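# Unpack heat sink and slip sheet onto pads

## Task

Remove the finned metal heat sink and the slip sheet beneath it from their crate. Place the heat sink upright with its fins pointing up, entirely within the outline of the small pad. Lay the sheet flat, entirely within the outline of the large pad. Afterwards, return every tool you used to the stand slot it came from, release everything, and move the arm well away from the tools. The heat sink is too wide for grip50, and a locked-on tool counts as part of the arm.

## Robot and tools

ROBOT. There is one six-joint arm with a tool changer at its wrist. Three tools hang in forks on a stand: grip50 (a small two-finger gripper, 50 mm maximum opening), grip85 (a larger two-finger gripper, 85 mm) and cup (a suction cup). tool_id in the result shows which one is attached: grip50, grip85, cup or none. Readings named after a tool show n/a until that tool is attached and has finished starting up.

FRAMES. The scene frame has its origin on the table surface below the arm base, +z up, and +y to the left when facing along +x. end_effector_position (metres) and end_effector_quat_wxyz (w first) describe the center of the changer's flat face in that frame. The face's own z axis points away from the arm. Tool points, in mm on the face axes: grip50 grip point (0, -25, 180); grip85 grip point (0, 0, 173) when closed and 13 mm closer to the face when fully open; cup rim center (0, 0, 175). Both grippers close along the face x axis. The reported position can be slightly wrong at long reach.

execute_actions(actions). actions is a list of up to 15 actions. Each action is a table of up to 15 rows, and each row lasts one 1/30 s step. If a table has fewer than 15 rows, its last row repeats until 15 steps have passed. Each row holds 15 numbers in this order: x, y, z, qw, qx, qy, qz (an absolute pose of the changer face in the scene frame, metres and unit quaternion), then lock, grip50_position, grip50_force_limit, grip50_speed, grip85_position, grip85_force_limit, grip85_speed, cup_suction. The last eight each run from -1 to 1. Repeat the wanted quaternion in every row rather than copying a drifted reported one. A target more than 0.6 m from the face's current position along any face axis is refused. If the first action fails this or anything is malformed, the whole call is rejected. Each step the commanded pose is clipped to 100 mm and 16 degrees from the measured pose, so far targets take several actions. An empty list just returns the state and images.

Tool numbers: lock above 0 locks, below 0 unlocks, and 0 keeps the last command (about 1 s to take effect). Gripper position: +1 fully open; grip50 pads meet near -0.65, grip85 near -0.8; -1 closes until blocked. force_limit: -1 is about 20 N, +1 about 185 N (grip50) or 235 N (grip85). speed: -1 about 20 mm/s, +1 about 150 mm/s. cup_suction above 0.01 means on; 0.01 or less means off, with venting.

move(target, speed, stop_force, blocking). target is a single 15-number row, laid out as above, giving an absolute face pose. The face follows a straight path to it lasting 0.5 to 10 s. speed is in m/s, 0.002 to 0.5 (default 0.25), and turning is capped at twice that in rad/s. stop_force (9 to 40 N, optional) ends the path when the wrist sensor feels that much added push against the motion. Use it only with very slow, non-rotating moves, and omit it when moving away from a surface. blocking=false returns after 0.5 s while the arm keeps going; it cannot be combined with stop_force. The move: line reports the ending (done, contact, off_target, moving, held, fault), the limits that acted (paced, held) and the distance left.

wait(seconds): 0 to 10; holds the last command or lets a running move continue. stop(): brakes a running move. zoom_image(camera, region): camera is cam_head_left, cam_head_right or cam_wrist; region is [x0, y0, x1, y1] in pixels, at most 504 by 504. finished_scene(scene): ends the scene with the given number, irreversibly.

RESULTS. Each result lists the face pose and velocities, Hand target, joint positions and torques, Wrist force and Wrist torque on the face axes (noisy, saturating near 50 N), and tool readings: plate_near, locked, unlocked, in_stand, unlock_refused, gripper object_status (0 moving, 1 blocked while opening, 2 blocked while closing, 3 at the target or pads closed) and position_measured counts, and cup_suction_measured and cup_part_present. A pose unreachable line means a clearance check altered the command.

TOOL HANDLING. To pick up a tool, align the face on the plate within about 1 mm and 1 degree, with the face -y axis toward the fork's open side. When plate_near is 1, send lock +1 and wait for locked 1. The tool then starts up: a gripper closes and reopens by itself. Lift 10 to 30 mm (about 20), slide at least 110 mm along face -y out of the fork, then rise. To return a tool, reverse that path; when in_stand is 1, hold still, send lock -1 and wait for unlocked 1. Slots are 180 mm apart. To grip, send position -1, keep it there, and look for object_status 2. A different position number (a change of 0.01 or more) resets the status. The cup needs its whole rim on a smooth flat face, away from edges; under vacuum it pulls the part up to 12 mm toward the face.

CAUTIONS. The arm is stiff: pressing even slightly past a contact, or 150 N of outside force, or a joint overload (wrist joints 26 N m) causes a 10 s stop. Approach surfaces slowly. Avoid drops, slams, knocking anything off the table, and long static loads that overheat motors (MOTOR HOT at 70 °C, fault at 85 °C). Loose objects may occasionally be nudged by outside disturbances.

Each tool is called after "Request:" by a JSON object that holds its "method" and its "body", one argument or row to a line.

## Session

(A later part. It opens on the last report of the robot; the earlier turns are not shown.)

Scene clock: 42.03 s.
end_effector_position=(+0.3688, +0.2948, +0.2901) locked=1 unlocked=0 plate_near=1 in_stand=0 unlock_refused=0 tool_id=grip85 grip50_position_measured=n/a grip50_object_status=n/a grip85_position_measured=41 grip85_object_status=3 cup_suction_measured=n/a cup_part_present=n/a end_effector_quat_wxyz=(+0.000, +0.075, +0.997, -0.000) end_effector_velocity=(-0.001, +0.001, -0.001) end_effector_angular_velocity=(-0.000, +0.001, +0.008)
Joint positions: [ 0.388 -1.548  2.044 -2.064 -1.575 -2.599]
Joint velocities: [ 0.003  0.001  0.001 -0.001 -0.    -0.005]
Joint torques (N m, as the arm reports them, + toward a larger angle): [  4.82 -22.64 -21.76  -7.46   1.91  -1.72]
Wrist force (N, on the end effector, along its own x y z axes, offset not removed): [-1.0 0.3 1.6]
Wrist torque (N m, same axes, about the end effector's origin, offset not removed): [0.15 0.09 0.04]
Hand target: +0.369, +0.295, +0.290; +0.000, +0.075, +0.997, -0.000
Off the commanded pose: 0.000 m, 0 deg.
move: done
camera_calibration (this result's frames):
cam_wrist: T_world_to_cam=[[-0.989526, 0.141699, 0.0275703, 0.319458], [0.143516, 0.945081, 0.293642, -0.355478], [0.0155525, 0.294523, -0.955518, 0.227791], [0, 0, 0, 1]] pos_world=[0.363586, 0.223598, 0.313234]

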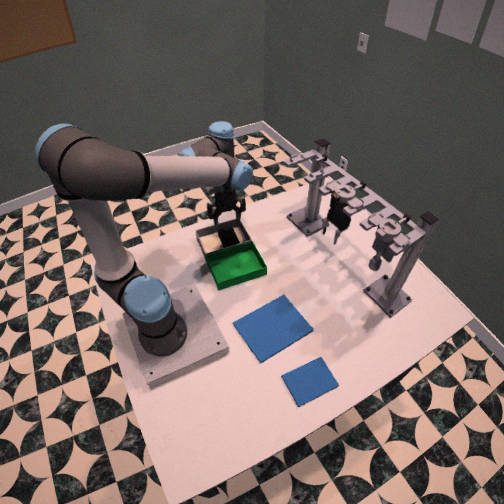

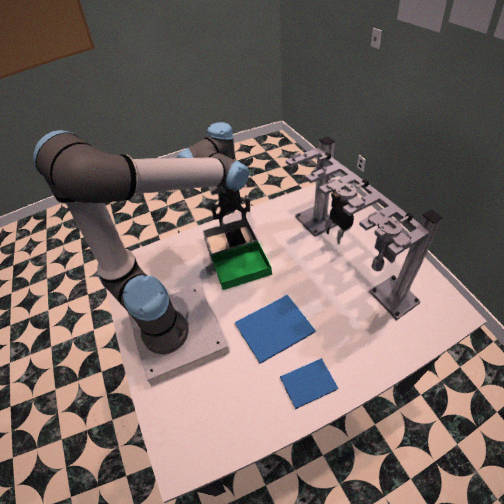

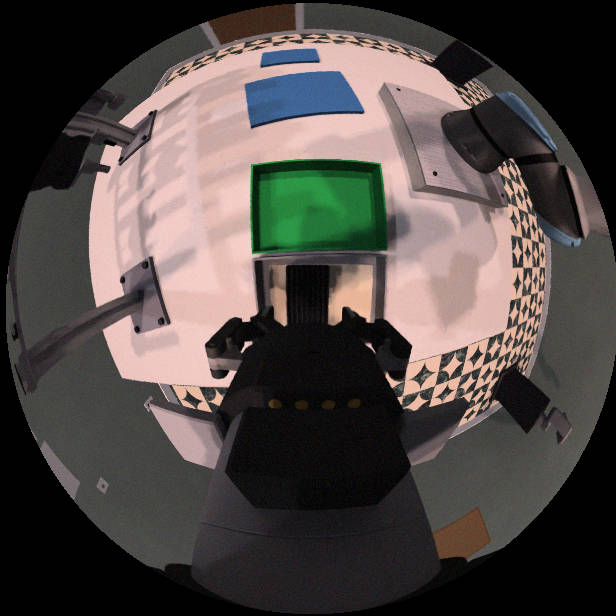

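Request:
{"method": "move", "body": {
  "target": [0.3689,0.2948,0.235,0,0.0750,0.9972,0,0,0,0,0,0.7,-0.5,0,0],
  "speed": 0.08
}}

Request:
{"method": "zoom_image", "body": {
  "camera": "cam_wrist",
  "region": [220, 240, 400, 350]
}}

Scene clock: 43.93 s.
end_effector_position=(+0.3689, +0.2948, +0.2351) locked=1 unlocked=0 plate_near=1 in_stand=0 unlock_refused=0 tool_id=grip85 grip50_position_measured=n/a grip50_object_status=n/a grip85_position_measured=41 grip85_object_status=3 cup_suction_measured=n/a cup_part_present=n/a end_effector_quat_wxyz=(-0.000, +0.075, +0.997, -0.000) end_effector_velocity=(-0.000, +0.000, -0.001) end_effector_angular_velocity=(-0.001, +0.001, -0.000)
Joint positions: [ 0.387 -1.468  2.124 -2.225 -1.575 -2.6  ]
Joint velocities: [ 0.001  0.001  0.001 -0.002 -0.     0.001]
Joint torques (N m, as the arm reports them, + toward a larger angle): [ -5.52 -25.7  -19.54  -7.15   1.94  -1.13]
Wrist force (N, on the end effector, along its own x y z axes, offset not removed): [-0.8 2.1 2.5]
Wrist torque (N m, same axes, about the end effector's origin, offset not removed): [0.23 0.12 0.13]
Hand target: +0.369, +0.295, +0.235; -0.000, +0.075, +0.997, +0.000
Off the commanded pose: 0.000 m, 0 deg.
move: done
camera_calibration (this result's frames):
cam_wrist: T_world_to_cam=[[-0.989595, 0.141198, 0.0276569, 0.3212], [0.143058, 0.945047, 0.293973, -0.339215], [0.0153713, 0.294871, -0.955413, 0.175143], [0, 0, 0, 1]] pos_world=[0.363693, 0.223577, 0.25817]

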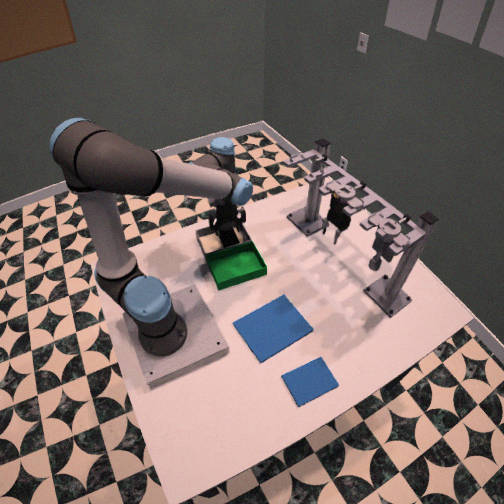

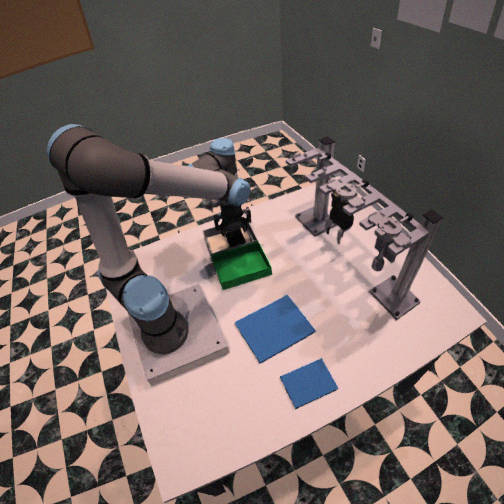

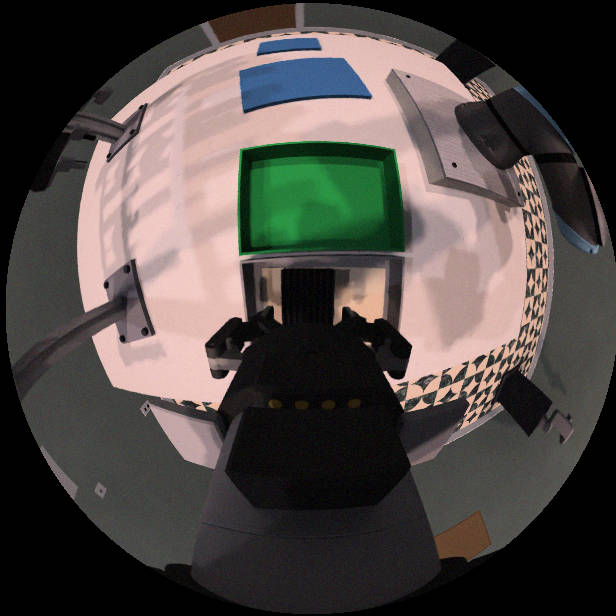

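Region (220, 240, 400, 350) of cam_wrist's 616x616 image, scaled by 2.800, with more detail than that image has.

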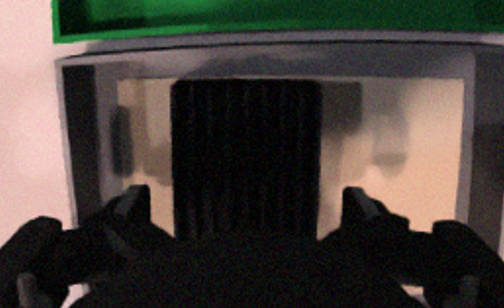

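Request:
{"method": "move", "body": {
  "target": [0.3689,0.2948,0.212,0,0.0750,0.9972,0,0,0,0,0,0.7,-0.5,0,0],
  "speed": 0.04,
  "stop_force": 12
}}

Request:
{"method": "move", "body": {
  "target": [0.3689,0.2948,0.196,0,0.0750,0.9972,0,0,0,0,0,0.7,-0.5,0,0],
  "speed": 0.015,
  "stop_force": 10
}}

Scene clock: 47.07 s.
end_effector_position=(+0.3689, +0.2948, +0.2121) locked=1 unlocked=0 plate_near=1 in_stand=0 unlock_refused=0 tool_id=grip85 grip50_position_measured=n/a grip50_object_status=n/a grip85_position_measured=41 grip85_object_status=3 cup_suction_measured=n/a cup_part_present=n/a end_effector_quat_wxyz=(-0.000, +0.075, +0.997, -0.000) end_effector_velocity=(+0.001, -0.001, -0.001) end_effector_angular_velocity=(-0.000, -0.001, -0.002)
Joint positions: [ 0.387 -1.427  2.152 -2.294 -1.575 -2.6  ]
Joint velocities: [-0.002  0.002  0.001 -0.004 -0.     0.   ]
Joint torques (N m, as the arm reports them, + toward a larger angle): [ -7.43 -26.12 -17.48  -6.9    1.69  -1.39]
Wrist force (N, on the end effector, along its own x y z axes, offset not removed): [0.3 1.4 1.3]
Wrist torque (N m, same axes, about the end effector's origin, offset not removed): [0.26 0.11 -0.08]
Hand target: +0.369, +0.295, +0.212; -0.000, +0.075, +0.997, -0.000
Off the commanded pose: 0.000 m, 0 deg.
move: done
camera_calibration (this result's frames):
cam_wrist: T_world_to_cam=[[-0.989597, 0.141186, 0.0276619, 0.321853], [0.143047, 0.945049, 0.293973, -0.332486], [0.0153629, 0.294872, -0.955413, 0.15319], [0, 0, 0, 1]] pos_world=[0.363712, 0.223603, 0.235198]

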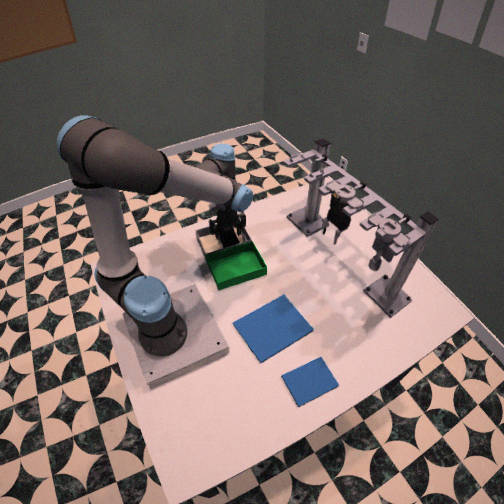

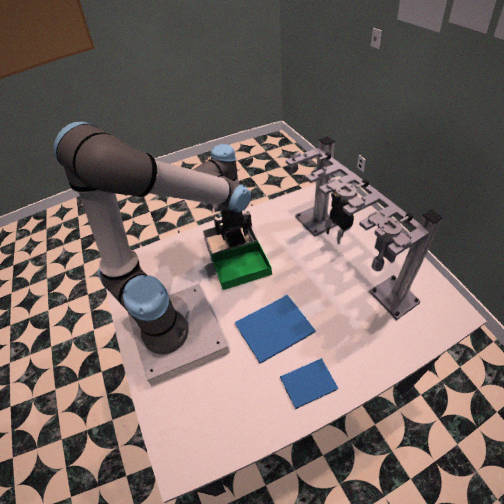

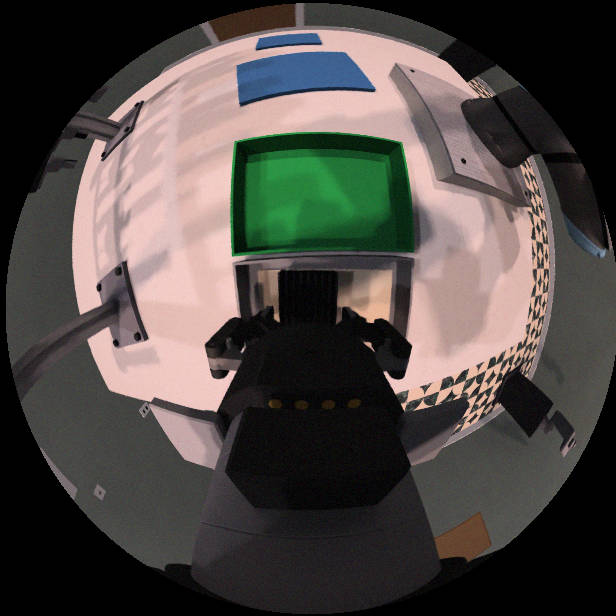

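Scene clock: 48.40 s.
end_effector_position=(+0.3689, +0.2948, +0.1961) locked=1 unlocked=0 plate_near=1 in_stand=0 unlock_refused=0 tool_id=grip85 grip50_position_measured=n/a grip50_object_status=n/a grip85_position_measured=41 grip85_object_status=3 cup_suction_measured=n/a cup_part_present=n/a end_effector_quat_wxyz=(-0.000, +0.075, +0.997, -0.000) end_effector_velocity=(+0.000, +0.000, -0.001) end_effector_angular_velocity=(+0.001, -0.001, +0.001)
Joint positions: [ 0.387 -1.396  2.17  -2.342 -1.575 -2.601]
Joint velocities: [-0.     0.003  0.001 -0.005  0.    -0.001]
Joint torques (N m, as the arm reports them, + toward a larger angle): [ -7.13 -26.08 -15.5   -7.34   1.32  -1.44]
Wrist force (N, on the end effector, along its own x y z axes, offset not removed): [-0.6 2.4 4.3]
Wrist torque (N m, same axes, about the end effector's origin, offset not removed): [0.20 0.06 -0.01]
Hand target: +0.369, +0.295, +0.196; -0.000, +0.075, +0.997, -0.000
Off the commanded pose: 0.000 m, 0 deg.
move: done
camera_calibration (this result's frames):
cam_wrist: T_world_to_cam=[[-0.989595, 0.141198, 0.0276629, 0.322303], [0.143059, 0.945047, 0.293973, -0.327786], [0.0153655, 0.294871, -0.955413, 0.137898], [0, 0, 0, 1]] pos_world=[0.363724, 0.223602, 0.219194]

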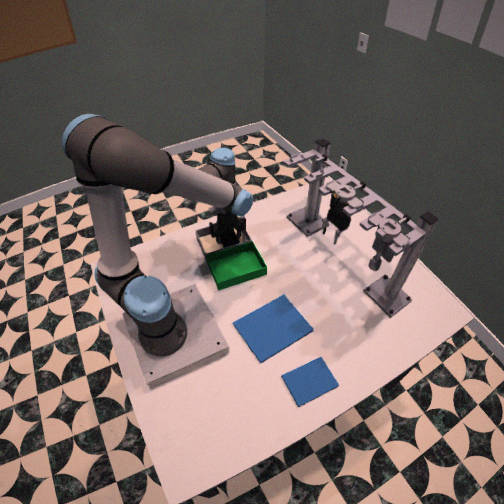

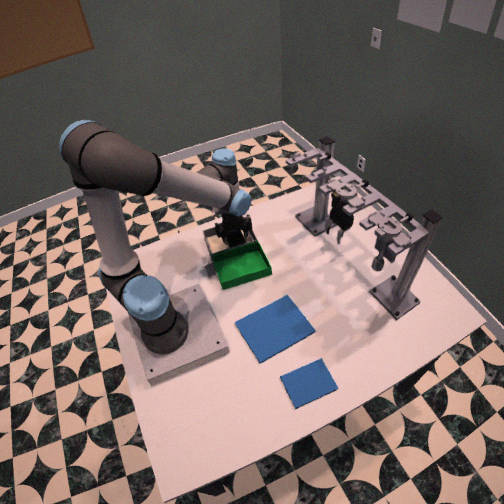

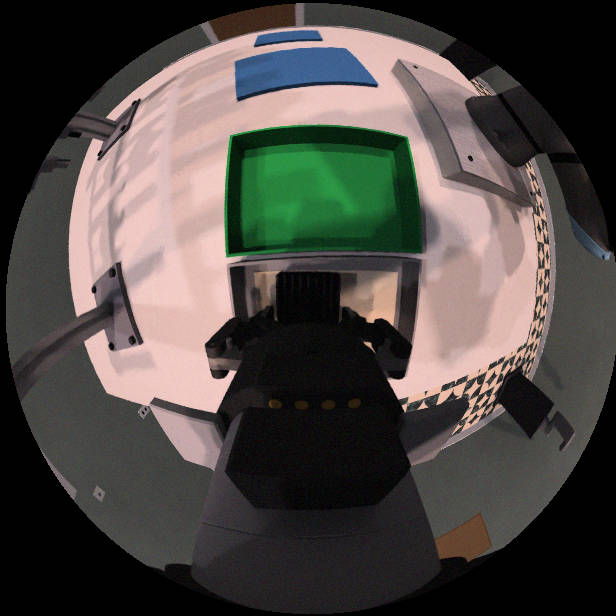

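Request:
{"method": "execute_actions", "body": {
  "actions": [
    [[0.3689,0.2948,0.196,0,0.0750,0.9972,0,0,0,0,0,-1,-0.5,-0.7,0]],
    [[0.3689,0.2948,0.196,0,0.0750,0.9972,0,0,0,0,0,-1,-0.5,-0.7,0]]
  ]
}}

Scene clock: 50.13 s.
end_effector_position=(+0.3689, +0.2948, +0.1960) locked=1 unlocked=0 plate_near=1 in_stand=0 unlock_refused=0 tool_id=grip85 grip50_position_measured=n/a grip50_object_status=n/a grip85_position_measured=80 grip85_object_status=2 cup_suction_measured=n/a cup_part_present=n/a end_effector_quat_wxyz=(-0.000, +0.075, +0.997, +0.000) end_effector_velocity=(+0.000, -0.000, -0.000) end_effector_angular_velocity=(+0.001, +0.000, +0.001)
Joint positions: [ 0.387 -1.396  2.17  -2.343 -1.575 -2.601]
Joint velocities: [-0.001  0.    -0.     0.     0.001 -0.001]
Joint torques (N m, as the arm reports them, + toward a larger angle): [ -6.62 -26.03 -28.23  -3.42   0.8   -1.17]
Wrist force (N, on the end effector, along its own x y z axes, offset not removed): [2.2 0.2 -19.9]
Wrist torque (N m, same axes, about the end effector's origin, offset not removed): [0.25 0.35 0.03]
Hand target: +0.369, +0.295, +0.196; +0.000, +0.075, +0.997, +0.000
Off the commanded pose: 0.000 m, 0 deg.
camera_calibration (this result's frames):
cam_wrist: T_world_to_cam=[[-0.989595, 0.141197, 0.027655, 0.322314], [0.143056, 0.945046, 0.293977, -0.327759], [0.0153733, 0.294875, -0.955412, 0.137804], [0, 0, 0, 1]] pos_world=[0.36373, 0.223603, 0.2191]

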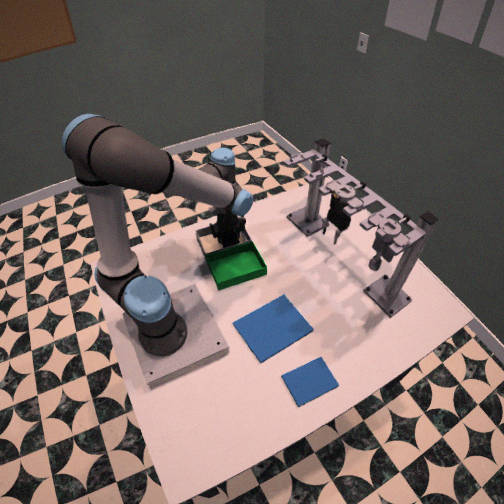

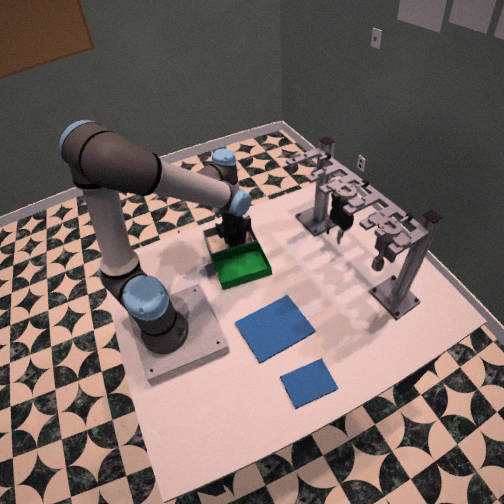

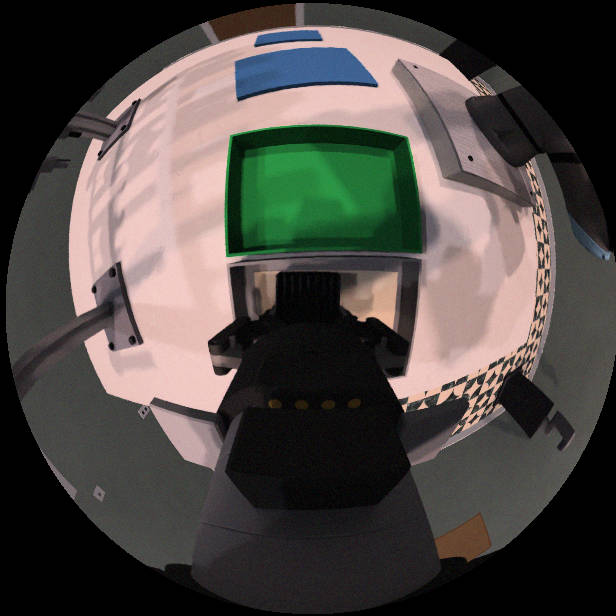

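Request:
{"method": "move", "body": {
  "target": [0.3689,0.2948,0.29,0,0.0750,0.9972,0,0,0,0,0,-1,-0.5,-0.7,0],
  "speed": 0.08
}}

Scene clock: 52.53 s.
end_effector_position=(+0.3690, +0.2948, +0.2899) locked=1 unlocked=0 plate_near=1 in_stand=0 unlock_refused=0 tool_id=grip85 grip50_position_measured=n/a grip50_object_status=n/a grip85_position_measured=80 grip85_object_status=2 cup_suction_measured=n/a cup_part_present=n/a end_effector_quat_wxyz=(+0.000, +0.075, +0.997, +0.000) end_effector_velocity=(-0.001, +0.000, +0.001) end_effector_angular_velocity=(-0.001, +0.002, +0.000)
Joint positions: [ 0.388 -1.548  2.044 -2.064 -1.575 -2.6  ]
Joint velocities: [ 0.001 -0.001 -0.002  0.006 -0.     0.001]
Joint torques (N m, as the arm reports them, + toward a larger angle): [  2.75 -46.96 -40.78  -2.66   1.21   1.03]
Wrist force (N, on the end effector, along its own x y z axes, offset not removed): [-1.3 1.3 4.9]
Wrist torque (N m, same axes, about the end effector's origin, offset not removed): [0.15 0.12 -0.01]
Hand target: +0.369, +0.295, +0.290; +0.000, +0.075, +0.997, +0.000
Off the commanded pose: 0.000 m, 0 deg.
move: done
camera_calibration (this result's frames):
cam_wrist: T_world_to_cam=[[-0.989596, 0.141193, 0.0276375, 0.319798], [0.143047, 0.945045, 0.293985, -0.355434], [0.0153898, 0.29488, -0.95541, 0.227534], [0, 0, 0, 1]] pos_world=[0.363813, 0.223653, 0.313042]

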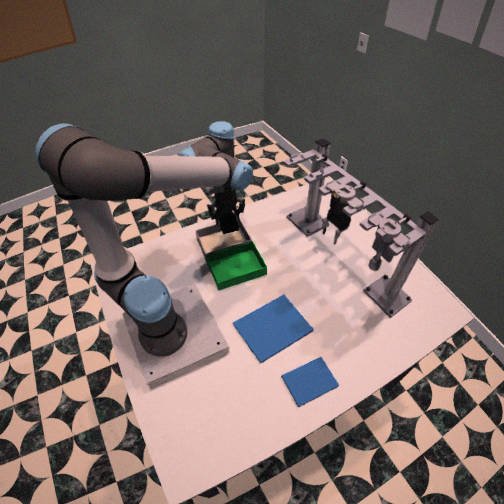

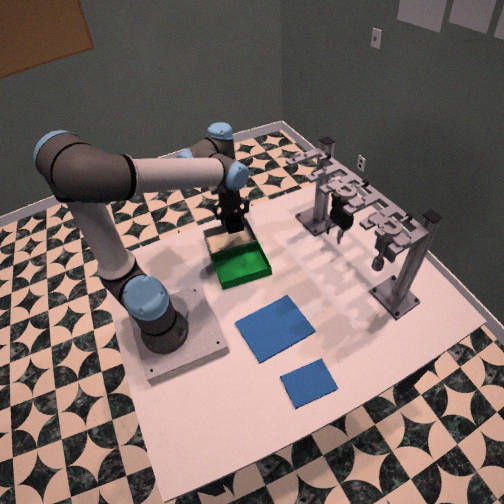

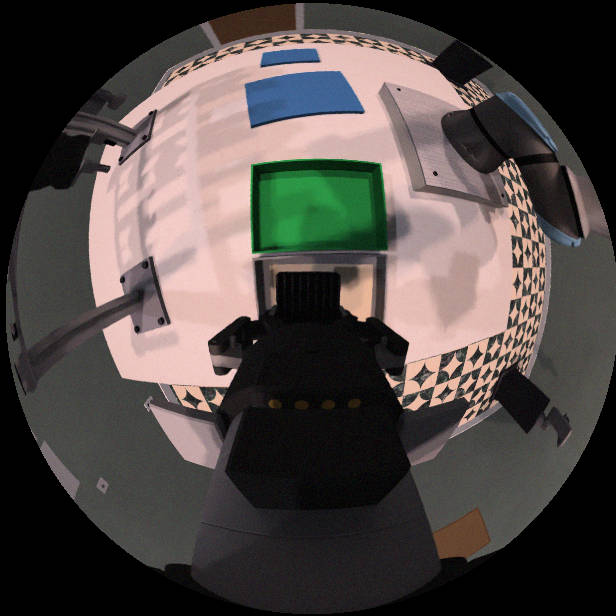

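Request:
{"method": "move", "body": {
  "target": [0.47,-0.23,0.33,0,0.7071,0.7071,0,0,0,0,0,-1,-0.5,-0.7,0],
  "speed": 0.25
}}

Request:
{"method": "zoom_image", "body": {
  "camera": "cam_wrist",
  "region": [170, 110, 470, 310]
}}

Scene clock: 57.97 s.
end_effector_position=(+0.4702, -0.2302, +0.3299) locked=1 unlocked=0 plate_near=1 in_stand=0 unlock_refused=0 tool_id=grip85 grip50_position_measured=n/a grip50_object_status=n/a grip85_position_measured=80 grip85_object_status=2 cup_suction_measured=n/a cup_part_present=n/a end_effector_quat_wxyz=(-0.000, +0.707, +0.707, +0.001) end_effector_velocity=(+0.001, -0.001, +0.000) end_effector_angular_velocity=(-0.001, -0.001, -0.004)
Joint positions: [-0.714 -1.475  1.848 -1.946 -1.574 -2.281]
Joint velocities: [-0.001  0.002 -0.003 -0.    -0.     0.003]
Joint torques (N m, as the arm reports them, + toward a larger angle): [ -7.66 -30.44 -40.59  -2.4   -0.14   1.35]
Wrist force (N, on the end effector, along its own x y z axes, offset not removed): [-0.8 3.8 3.4]
Wrist torque (N m, same axes, about the end effector's origin, offset not removed): [0.36 -0.02 0.06]
Hand target: +0.470, -0.230, +0.330; -0.000, +0.707, +0.707, +0.001
Off the commanded pose: 0.000 m, 0 deg.
move: done
camera_calibration (this result's frames):
cam_wrist: T_world_to_cam=[[-0.0086152, 0.999547, 0.0288204, 0.228946], [0.955697, -0.000249979, 0.294353, -0.48532], [0.294227, 0.0300795, -0.955262, 0.226897], [0, 0, 0, 1]] pos_world=[0.399032, -0.235788, 0.353004]

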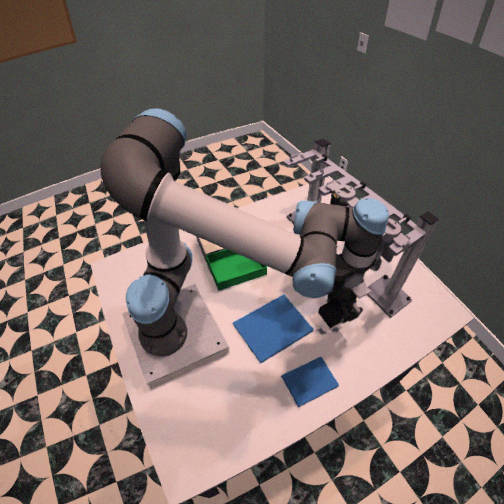

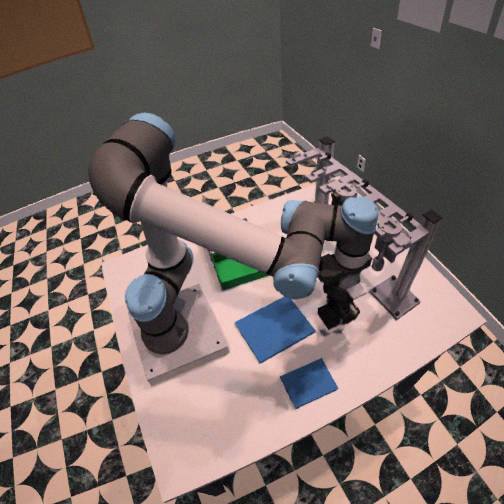

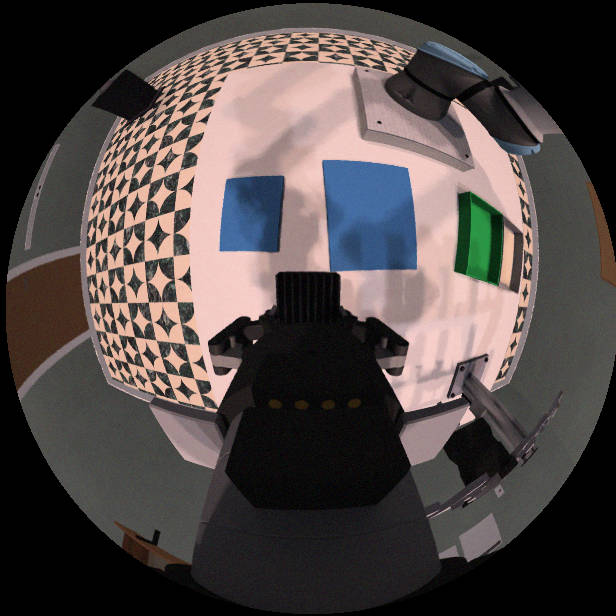

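Region (170, 110, 470, 310) of cam_wrist's 616x616 image, scaled by 1.680, with more detail than that image has.

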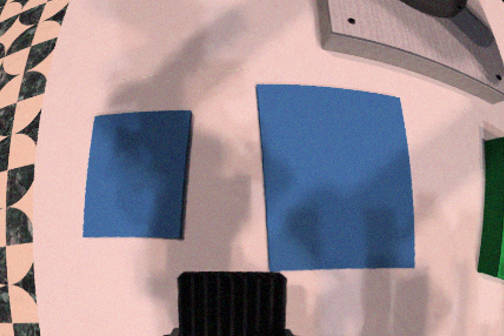

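Request:
{"method": "zoom_image", "body": {
  "camera": "cam_wrist",
  "region": [205, 165, 305, 265]
}}

Request:
{"method": "zoom_image", "body": {
  "camera": "cam_wrist",
  "region": [305, 150, 435, 280]
}}

Region (205, 165, 305, 265) of cam_wrist's 616x616 image, scaled by 5.040, with more detail than that image has.

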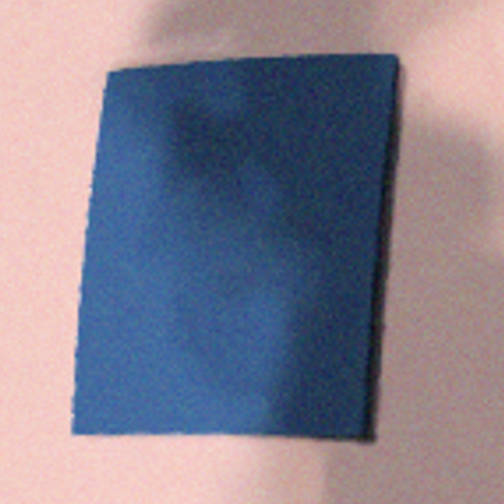

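Region (305, 150, 435, 280) of cam_wrist's 616x616 image, scaled by 3.877, with more detail than that image has.

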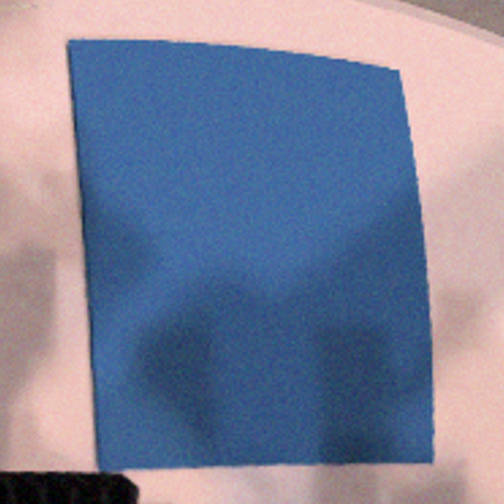

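Request:
{"method": "move", "body": {
  "target": [0.330,-0.3305,0.235,0,0.7302,0.6833,0,0,0,0,0,-1,-0.5,-0.7,0],
  "speed": 0.15
}}

Request:
{"method": "zoom_image", "body": {
  "camera": "cam_wrist",
  "region": [220, 230, 400, 350]
}}

Scene clock: 67.33 s.
end_effector_position=(+0.3300, -0.3305, +0.2351) locked=1 unlocked=0 plate_near=1 in_stand=0 unlock_refused=0 tool_id=grip85 grip50_position_measured=n/a grip50_object_status=n/a grip85_position_measured=80 grip85_object_status=2 cup_suction_measured=n/a cup_part_present=n/a end_effector_quat_wxyz=(+0.000, +0.730, +0.683, +0.000) end_effector_velocity=(-0.000, -0.000, -0.001) end_effector_angular_velocity=(+0.000, -0.000, +0.001)
Joint positions: [-1.078 -1.489  2.14  -2.226 -1.573 -2.578]
Joint velocities: [-0.001  0.001  0.001 -0.002  0.    -0.002]
Joint torques (N m, as the arm reports them, + toward a larger angle): [ -7.34 -24.46 -20.39  -7.21   1.94  -1.54]
Wrist force (N, on the end effector, along its own x y z axes, offset not removed): [-1.3 0.2 0.5]
Wrist torque (N m, same axes, about the end effector's origin, offset not removed): [0.02 0.11 -0.02]
Hand target: +0.330, -0.331, +0.235; +0.000, +0.730, +0.683, +0.000
Off the commanded pose: 0.000 m, 0 deg.
move: done
camera_calibration (this result's frames):
cam_wrist: T_world_to_cam=[[0.0578226, 0.997937, 0.0278816, 0.308504], [0.95361, -0.063476, 0.294277, -0.343601], [0.29544, 0.00957229, -0.955313, 0.173428], [0, 0, 0, 1]] pos_world=[0.258585, -0.331338, 0.25819]

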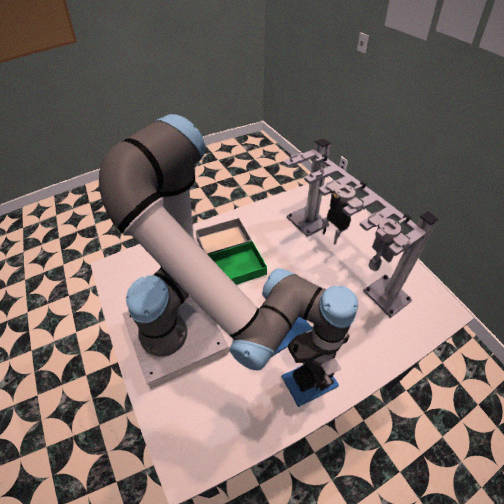

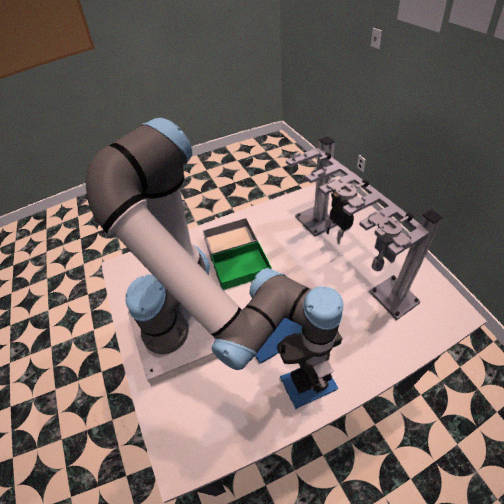

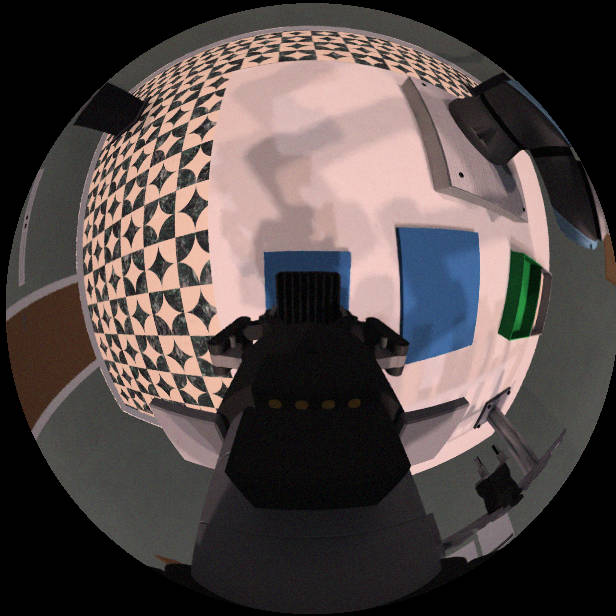

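Region (220, 230, 400, 350) of cam_wrist's 616x616 image, scaled by 2.800, with more detail than that image has.

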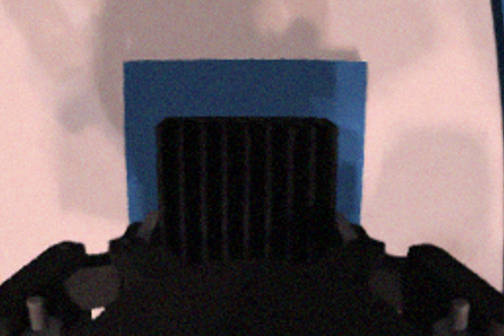

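Request:
{"method": "move", "body": {
  "target": [0.330,-0.3305,0.214,0,0.7302,0.6833,0,0,0,0,0,-1,-0.5,-0.7,0],
  "speed": 0.03,
  "stop_force": 10
}}

Request:
{"method": "move", "body": {
  "target": [0.330,-0.3305,0.185,0,0.7302,0.6833,0,0,0,0,0,-1,-0.5,-0.7,0],
  "speed": 0.005,
  "stop_force": 10
}}

Scene clock: 71.30 s.
end_effector_position=(+0.3300, -0.3305, +0.2141) locked=1 unlocked=0 plate_near=1 in_stand=0 unlock_refused=0 tool_id=grip85 grip50_position_measured=n/a grip50_object_status=n/a grip85_position_measured=80 grip85_object_status=2 cup_suction_measured=n/a cup_part_present=n/a end_effector_quat_wxyz=(-0.000, +0.730, +0.683, +0.000) end_effector_velocity=(+0.000, +0.000, -0.002) end_effector_angular_velocity=(+0.001, +0.000, -0.000)
Joint positions: [-1.077 -1.451  2.166 -2.29  -1.573 -2.578]
Joint velocities: [ 0.001  0.003  0.001 -0.004  0.     0.001]
Joint torques (N m, as the arm reports them, + toward a larger angle): [  5.17 -24.96 -17.8   -7.17  -1.72   1.34]
Wrist force (N, on the end effector, along its own x y z axes, offset not removed): [-0.9 2.6 4.3]
Wrist torque (N m, same axes, about the end effector's origin, offset not removed): [0.27 0.02 -0.04]
Hand target: +0.330, -0.330, +0.214; -0.000, +0.730, +0.683, +0.000
Off the commanded pose: 0.000 m, 0 deg.
move: done
camera_calibration (this result's frames):
cam_wrist: T_world_to_cam=[[0.0578767, 0.99794, 0.027665, 0.309086], [0.953706, -0.0634607, 0.29397, -0.337397], [0.29512, 0.00937027, -0.955414, 0.153421], [0, 0, 0, 1]] pos_world=[0.258611, -0.331299, 0.237214]

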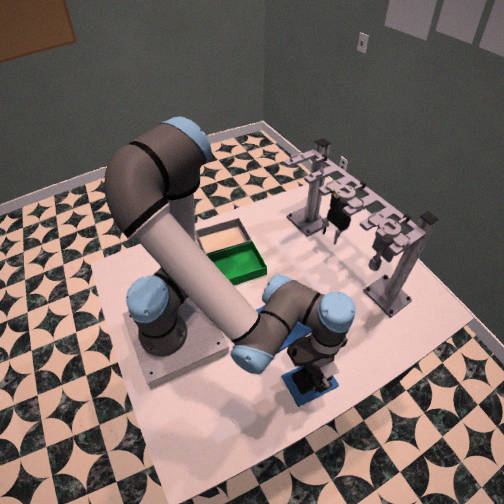

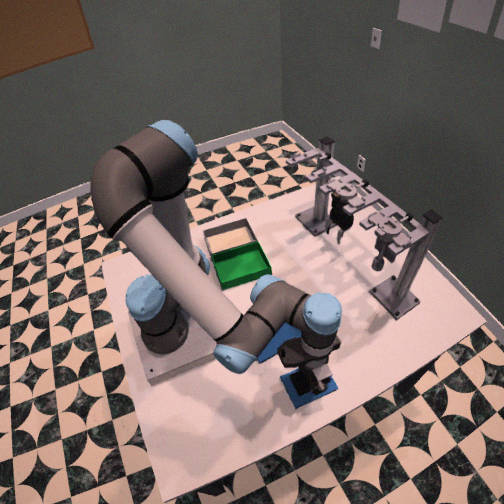

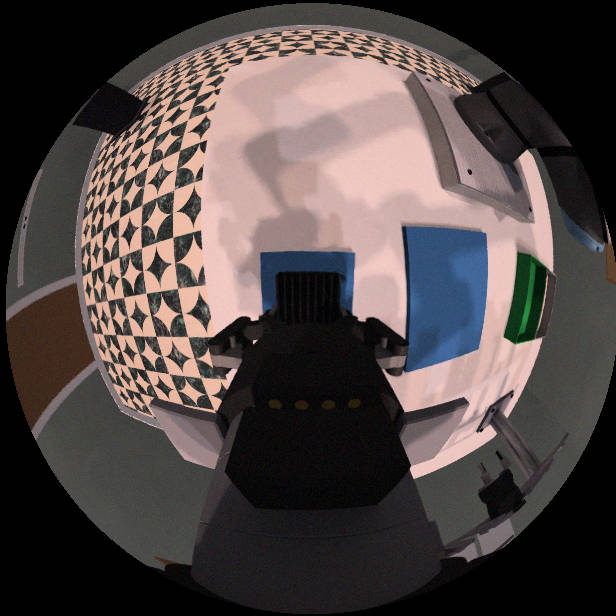

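Scene clock: 74.27 s.
end_effector_position=(+0.3300, -0.3304, +0.2010) locked=1 unlocked=0 plate_near=1 in_stand=0 unlock_refused=0 tool_id=grip85 grip50_position_measured=n/a grip50_object_status=n/a grip85_position_measured=80 grip85_object_status=2 cup_suction_measured=n/a cup_part_present=n/a end_effector_quat_wxyz=(-0.000, +0.730, +0.683, -0.000) end_effector_velocity=(-0.000, +0.000, +0.001) end_effector_angular_velocity=(+0.004, +0.001, -0.000)
Joint positions: [-1.078 -1.426  2.181 -2.33  -1.573 -2.578]
Joint velocities: [-0.    -0.002 -0.002  0.008  0.001  0.   ]
Joint torques (N m, as the arm reports them, + toward a larger angle): [ -7.19 -34.91 -27.97  -2.09  -0.8   -1.36]
Wrist force (N, on the end effector, along its own x y z axes, offset not removed): [8.5 -6.7 -32.5]
Wrist torque (N m, same axes, about the end effector's origin, offset not removed): [1.23 2.06 0.06]
Hand target: +0.330, -0.330, +0.201; -0.000, +0.730, +0.683, +0.000
Off the commanded pose: 0.016 m, 0 deg.
move: contact
camera_calibration (this result's frames):
cam_wrist: T_world_to_cam=[[0.0578696, 0.997939, 0.0277126, 0.309392], [0.953723, -0.0634674, 0.293911, -0.333504], [0.295065, 0.00942163, -0.955431, 0.14093], [0, 0, 0, 1]] pos_world=[0.258582, -0.331248, 0.224095]

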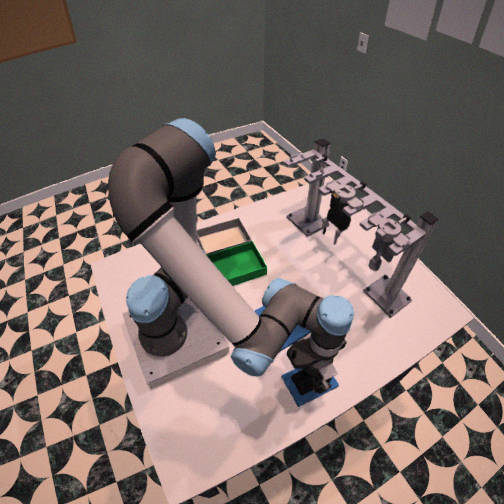

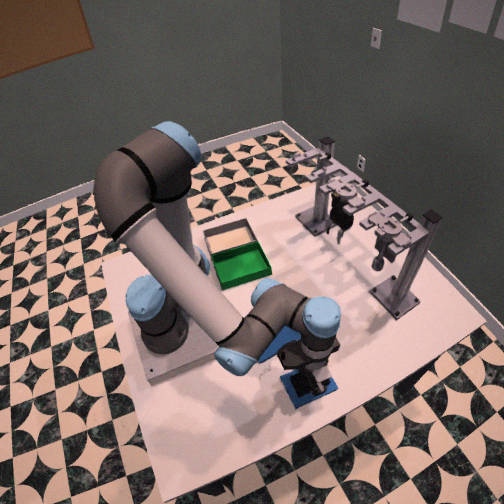

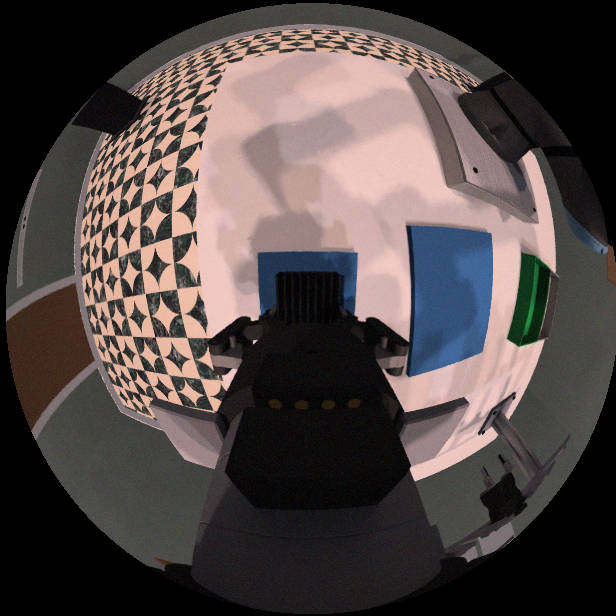

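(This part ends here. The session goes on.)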